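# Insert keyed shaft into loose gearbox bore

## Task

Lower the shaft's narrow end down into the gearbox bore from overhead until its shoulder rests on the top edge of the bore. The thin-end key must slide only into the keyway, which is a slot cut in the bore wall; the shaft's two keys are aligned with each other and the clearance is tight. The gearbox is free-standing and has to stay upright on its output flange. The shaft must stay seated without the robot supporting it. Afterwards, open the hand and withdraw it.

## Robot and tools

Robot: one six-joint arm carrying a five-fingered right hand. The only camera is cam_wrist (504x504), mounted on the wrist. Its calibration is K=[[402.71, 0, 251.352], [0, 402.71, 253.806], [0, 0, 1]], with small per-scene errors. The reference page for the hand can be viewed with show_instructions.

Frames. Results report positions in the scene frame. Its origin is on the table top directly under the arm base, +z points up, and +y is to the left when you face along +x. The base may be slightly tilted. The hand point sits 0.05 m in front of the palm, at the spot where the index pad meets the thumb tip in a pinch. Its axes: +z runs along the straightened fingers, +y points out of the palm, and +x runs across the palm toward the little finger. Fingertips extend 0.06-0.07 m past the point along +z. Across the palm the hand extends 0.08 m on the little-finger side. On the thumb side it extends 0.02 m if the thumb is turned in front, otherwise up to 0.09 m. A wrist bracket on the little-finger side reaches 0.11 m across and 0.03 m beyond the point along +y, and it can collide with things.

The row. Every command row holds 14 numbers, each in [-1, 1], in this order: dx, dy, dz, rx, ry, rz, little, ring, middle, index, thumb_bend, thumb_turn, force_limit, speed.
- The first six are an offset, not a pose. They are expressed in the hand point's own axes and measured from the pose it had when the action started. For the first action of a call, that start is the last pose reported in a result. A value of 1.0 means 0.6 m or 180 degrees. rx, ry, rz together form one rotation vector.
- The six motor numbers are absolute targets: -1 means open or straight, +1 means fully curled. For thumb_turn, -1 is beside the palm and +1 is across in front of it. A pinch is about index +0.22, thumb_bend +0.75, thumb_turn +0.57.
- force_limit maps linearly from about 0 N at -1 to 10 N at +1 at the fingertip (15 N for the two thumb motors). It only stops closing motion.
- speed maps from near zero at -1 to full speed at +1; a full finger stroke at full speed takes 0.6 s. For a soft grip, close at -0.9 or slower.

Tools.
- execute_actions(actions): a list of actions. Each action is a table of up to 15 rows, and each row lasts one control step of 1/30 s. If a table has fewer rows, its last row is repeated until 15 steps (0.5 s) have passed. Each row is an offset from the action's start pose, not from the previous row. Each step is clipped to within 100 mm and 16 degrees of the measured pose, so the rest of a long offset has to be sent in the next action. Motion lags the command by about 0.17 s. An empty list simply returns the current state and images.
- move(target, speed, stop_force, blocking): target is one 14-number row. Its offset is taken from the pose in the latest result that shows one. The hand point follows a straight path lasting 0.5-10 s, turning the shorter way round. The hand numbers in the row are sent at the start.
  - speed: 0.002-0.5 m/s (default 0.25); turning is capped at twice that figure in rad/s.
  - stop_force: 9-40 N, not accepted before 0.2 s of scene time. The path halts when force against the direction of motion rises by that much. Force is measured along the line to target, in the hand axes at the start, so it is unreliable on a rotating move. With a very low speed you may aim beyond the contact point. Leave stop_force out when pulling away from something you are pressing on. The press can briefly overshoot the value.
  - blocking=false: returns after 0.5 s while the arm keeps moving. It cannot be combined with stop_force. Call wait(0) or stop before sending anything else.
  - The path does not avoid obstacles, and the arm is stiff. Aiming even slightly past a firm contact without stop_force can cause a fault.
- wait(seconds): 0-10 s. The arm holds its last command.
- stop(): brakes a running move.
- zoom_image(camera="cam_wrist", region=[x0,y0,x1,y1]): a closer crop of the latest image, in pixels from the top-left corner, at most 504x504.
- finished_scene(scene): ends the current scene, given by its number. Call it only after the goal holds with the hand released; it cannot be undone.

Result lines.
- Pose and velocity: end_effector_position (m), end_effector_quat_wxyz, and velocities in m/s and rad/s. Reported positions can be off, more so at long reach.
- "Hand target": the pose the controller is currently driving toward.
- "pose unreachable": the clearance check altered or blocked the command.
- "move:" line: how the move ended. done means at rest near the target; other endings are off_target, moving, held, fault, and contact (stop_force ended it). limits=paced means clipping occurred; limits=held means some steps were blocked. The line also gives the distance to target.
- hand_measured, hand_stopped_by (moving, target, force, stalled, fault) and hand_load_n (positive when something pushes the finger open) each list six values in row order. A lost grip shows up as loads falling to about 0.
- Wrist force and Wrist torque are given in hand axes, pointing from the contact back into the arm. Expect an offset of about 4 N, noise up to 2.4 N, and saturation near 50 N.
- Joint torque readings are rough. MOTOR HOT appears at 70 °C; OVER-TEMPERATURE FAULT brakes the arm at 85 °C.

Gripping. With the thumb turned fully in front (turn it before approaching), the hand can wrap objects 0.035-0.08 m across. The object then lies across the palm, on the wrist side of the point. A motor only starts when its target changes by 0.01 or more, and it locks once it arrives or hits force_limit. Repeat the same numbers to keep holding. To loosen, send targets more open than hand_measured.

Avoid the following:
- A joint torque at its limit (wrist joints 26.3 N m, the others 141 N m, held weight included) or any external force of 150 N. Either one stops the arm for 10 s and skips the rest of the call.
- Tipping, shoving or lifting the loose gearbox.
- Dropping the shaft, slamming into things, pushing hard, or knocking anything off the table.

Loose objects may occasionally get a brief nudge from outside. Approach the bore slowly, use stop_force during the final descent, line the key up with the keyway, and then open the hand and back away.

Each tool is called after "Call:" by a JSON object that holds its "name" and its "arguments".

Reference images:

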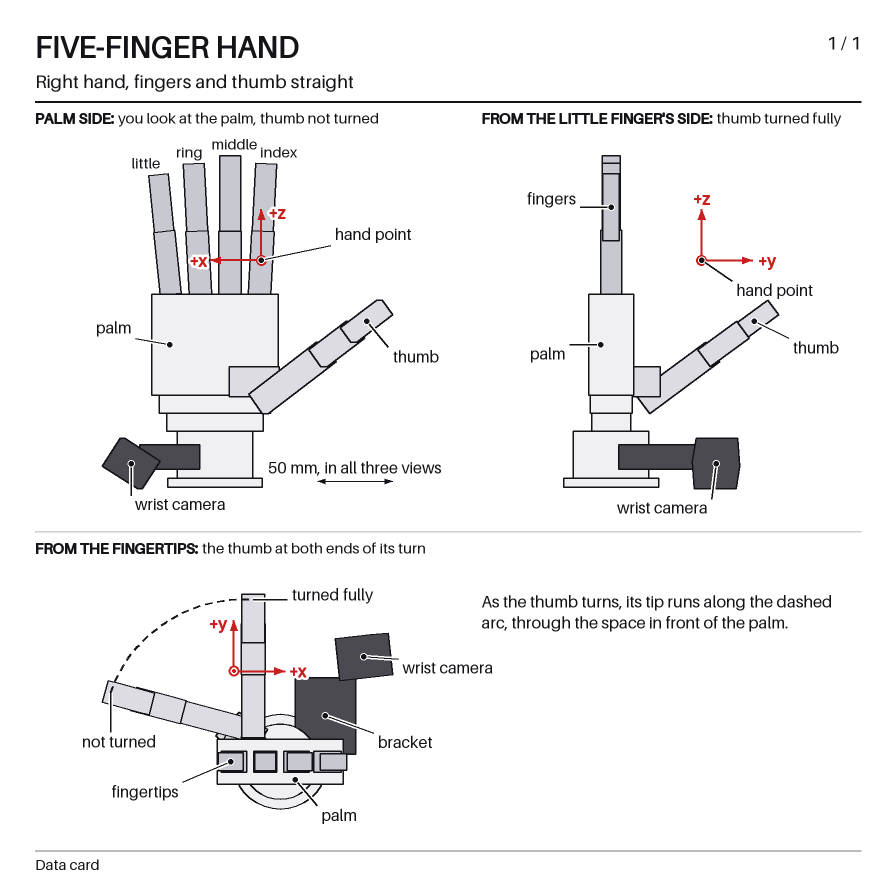

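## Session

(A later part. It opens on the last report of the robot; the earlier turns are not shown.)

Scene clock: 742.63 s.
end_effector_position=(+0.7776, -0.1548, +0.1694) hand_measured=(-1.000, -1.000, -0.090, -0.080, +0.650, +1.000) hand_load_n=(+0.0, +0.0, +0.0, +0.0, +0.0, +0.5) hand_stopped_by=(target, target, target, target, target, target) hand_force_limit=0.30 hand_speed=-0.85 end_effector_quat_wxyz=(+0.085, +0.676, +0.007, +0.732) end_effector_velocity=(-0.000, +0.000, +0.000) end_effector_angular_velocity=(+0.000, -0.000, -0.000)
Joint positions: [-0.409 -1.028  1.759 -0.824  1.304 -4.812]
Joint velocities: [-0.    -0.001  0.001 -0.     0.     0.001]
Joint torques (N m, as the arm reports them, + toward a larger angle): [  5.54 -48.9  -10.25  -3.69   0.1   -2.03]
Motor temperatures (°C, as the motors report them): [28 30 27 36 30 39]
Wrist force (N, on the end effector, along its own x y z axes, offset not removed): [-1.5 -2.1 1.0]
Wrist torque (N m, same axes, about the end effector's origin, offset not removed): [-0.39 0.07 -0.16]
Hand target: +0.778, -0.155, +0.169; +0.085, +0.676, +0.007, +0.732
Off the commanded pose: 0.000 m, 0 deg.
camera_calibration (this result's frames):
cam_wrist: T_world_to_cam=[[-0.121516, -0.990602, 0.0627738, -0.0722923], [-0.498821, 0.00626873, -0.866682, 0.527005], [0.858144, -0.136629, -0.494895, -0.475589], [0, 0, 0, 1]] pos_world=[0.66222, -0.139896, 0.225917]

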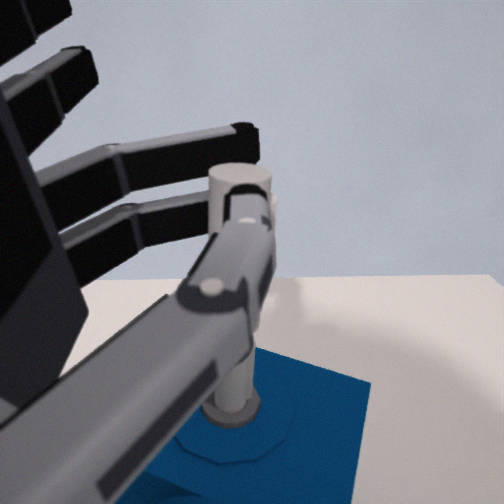

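Call:
{"name": "execute_actions", "arguments": {"actions": []}}

Scene clock: 744.00 s.
end_effector_position=(+0.7776, -0.1548, +0.1693) hand_measured=(-1.000, -1.000, -0.090, -0.080, +0.650, +1.000) hand_load_n=(+0.0, +0.0, +0.0, +0.0, +0.0, +0.5) hand_stopped_by=(target, target, target, target, target, target) hand_force_limit=0.30 hand_speed=-0.85 end_effector_quat_wxyz=(+0.085, +0.676, +0.007, +0.732) end_effector_velocity=(-0.000, +0.000, -0.001) end_effector_angular_velocity=(+0.004, +0.002, +0.001)
Joint positions: [-0.409 -1.028  1.759 -0.824  1.304 -4.812]
Joint velocities: [ 0.     0.     0.     0.002 -0.001  0.003]
Joint torques (N m, as the arm reports them, + toward a larger angle): [  9.38 -46.68  -9.79  -3.62   1.9   -2.1 ]
Motor temperatures (°C, as the motors report them): [28 30 27 36 30 39]
Wrist force (N, on the end effector, along its own x y z axes, offset not removed): [-0.6 -1.9 -0.4]
Wrist torque (N m, same axes, about the end effector's origin, offset not removed): [-0.21 -0.08 -0.06]
Hand target: +0.778, -0.155, +0.169; +0.085, +0.676, +0.007, +0.732
Off the commanded pose: 0.000 m, 0 deg.
camera_calibration (this result's frames):
cam_wrist: T_world_to_cam=[[-0.121508, -0.990606, 0.0627396, -0.0722516], [-0.498935, 0.00631294, -0.866616, 0.526998], [0.858079, -0.136604, -0.495015, -0.475508], [0, 0, 0, 1]] pos_world=[0.662182, -0.139856, 0.225854]

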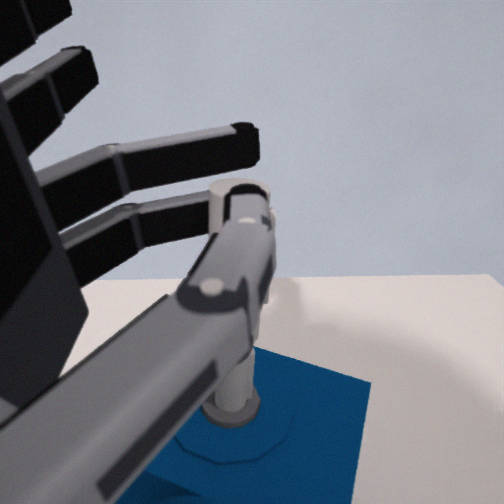

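Call:
{"name": "move", "arguments": {"target": [-0.0626, -0.00794, -0.0061, 0, 0, 0, -1, -1, -0.09, -0.08, 0.65, 1.0, 0.3, -0.85], "speed": 0.02, "stop_force": 9}}

Scene clock: 750.33 s.
end_effector_position=(+0.7772, -0.1547, +0.1316) hand_measured=(-1.000, -1.000, -0.090, -0.080, +0.650, +1.000) hand_load_n=(+0.0, +0.0, +0.0, +0.0, +0.0, +0.0) hand_stopped_by=(target, target, target, target, target, target) hand_force_limit=0.30 hand_speed=-0.85 end_effector_quat_wxyz=(+0.085, +0.676, +0.007, +0.732) end_effector_velocity=(-0.000, +0.000, -0.003) end_effector_angular_velocity=(+0.001, +0.000, +0.001)
Joint positions: [-0.409 -0.965  1.779 -0.907  1.304 -4.812]
Joint velocities: [ 0.     0.005  0.002 -0.006 -0.     0.001]
Joint torques (N m, as the arm reports them, + toward a larger angle): [ -2.23 -34.35  -7.09  -3.57  -0.09  -1.67]
Motor temperatures (°C, as the motors report them): [28 30 27 36 30 39]
Wrist force (N, on the end effector, along its own x y z axes, offset not removed): [0.5 -1.4 -0.7]
Wrist torque (N m, same axes, about the end effector's origin, offset not removed): [-0.11 -0.10 0.03]
Hand target: +0.777, -0.155, +0.131; +0.085, +0.676, +0.007, +0.732
Off the commanded pose: 0.000 m, 0 deg.
move: done
camera_calibration (this result's frames):
cam_wrist: T_world_to_cam=[[-0.121508, -0.990605, 0.0627468, -0.0698863], [-0.498952, 0.00630901, -0.866607, 0.494125], [0.858069, -0.136607, -0.495031, -0.493877], [0, 0, 0, 1]] pos_world=[0.661834, -0.139814, 0.188113]

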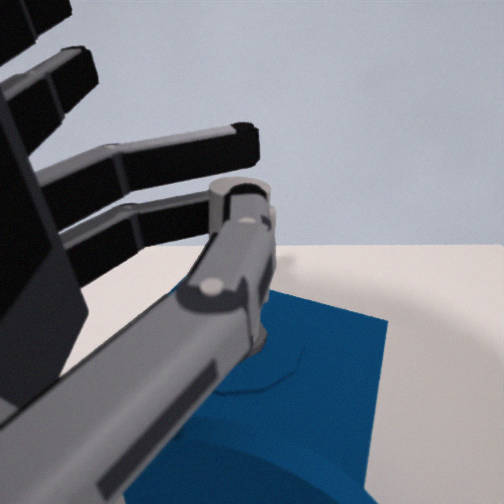

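Call:
{"name": "move", "arguments": {"target": [0.1, -0.03, -0.02, 0, 0, 0, -1, -1, -0.6, -0.6, 0.65, 1.0, 0.3, 0.0], "speed": 0.08}}

Scene clock: 754.90 s.
end_effector_position=(+0.7631, -0.1278, +0.1872) hand_measured=(-1.000, -1.000, -0.600, -0.600, +0.650, +1.000) hand_load_n=(+0.0, +0.0, +0.0, +0.0, +0.0, +0.0) hand_stopped_by=(target, target, target, target, target, target) hand_force_limit=0.30 hand_speed=0.00 end_effector_quat_wxyz=(+0.085, +0.676, +0.007, +0.732) end_effector_velocity=(-0.001, +0.001, +0.003) end_effector_angular_velocity=(-0.001, -0.000, +0.000)
Joint positions: [-0.369 -1.088  1.801 -0.805  1.343 -4.816]
Joint velocities: [ 0.002 -0.006  0.001  0.005  0.001 -0.001]
Joint torques (N m, as the arm reports them, + toward a larger angle): [  9.6  -46.24  -9.93   0.37   1.76  -2.09]
Motor temperatures (°C, as the motors report them): [28 30 27 36 30 39]
Wrist force (N, on the end effector, along its own x y z axes, offset not removed): [-0.3 -2.7 0.7]
Wrist torque (N m, same axes, about the end effector's origin, offset not removed): [-0.41 -0.06 -0.11]
Hand target: +0.763, -0.128, +0.188; +0.085, +0.676, +0.007, +0.732
Off the commanded pose: 0.000 m, 0 deg.
move: done
camera_calibration (this result's frames):
cam_wrist: T_world_to_cam=[[-0.121493, -0.9906, 0.0628593, -0.048476], [-0.498957, 0.00620378, -0.866605, 0.535124], [0.858069, -0.13665, -0.49502, -0.450548], [0, 0, 0, 1]] pos_world=[0.647715, -0.112908, 0.243758]

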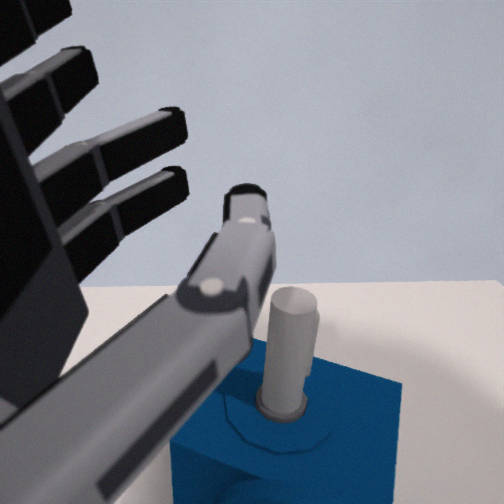

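Call:
{"name": "zoom_image", "arguments": {"camera": "cam_wrist", "region": [235, 360, 335, 440]}}

Region (235, 360, 335, 440) of cam_wrist's 504x504 image, scaled by 5.040, with more detail than that image has; it fills the top 403 rows of this view, and the rest is white.

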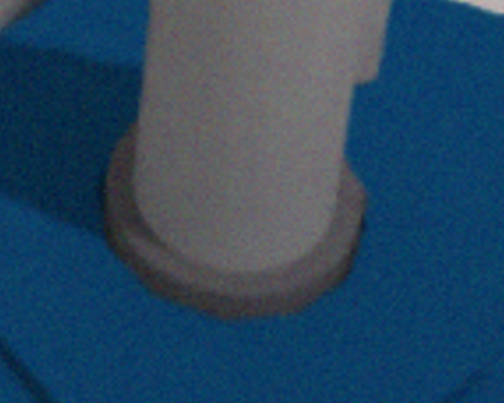

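Call:
{"name": "finished_scene", "arguments": {"scene": 1}}

The scene is finished: the task was done.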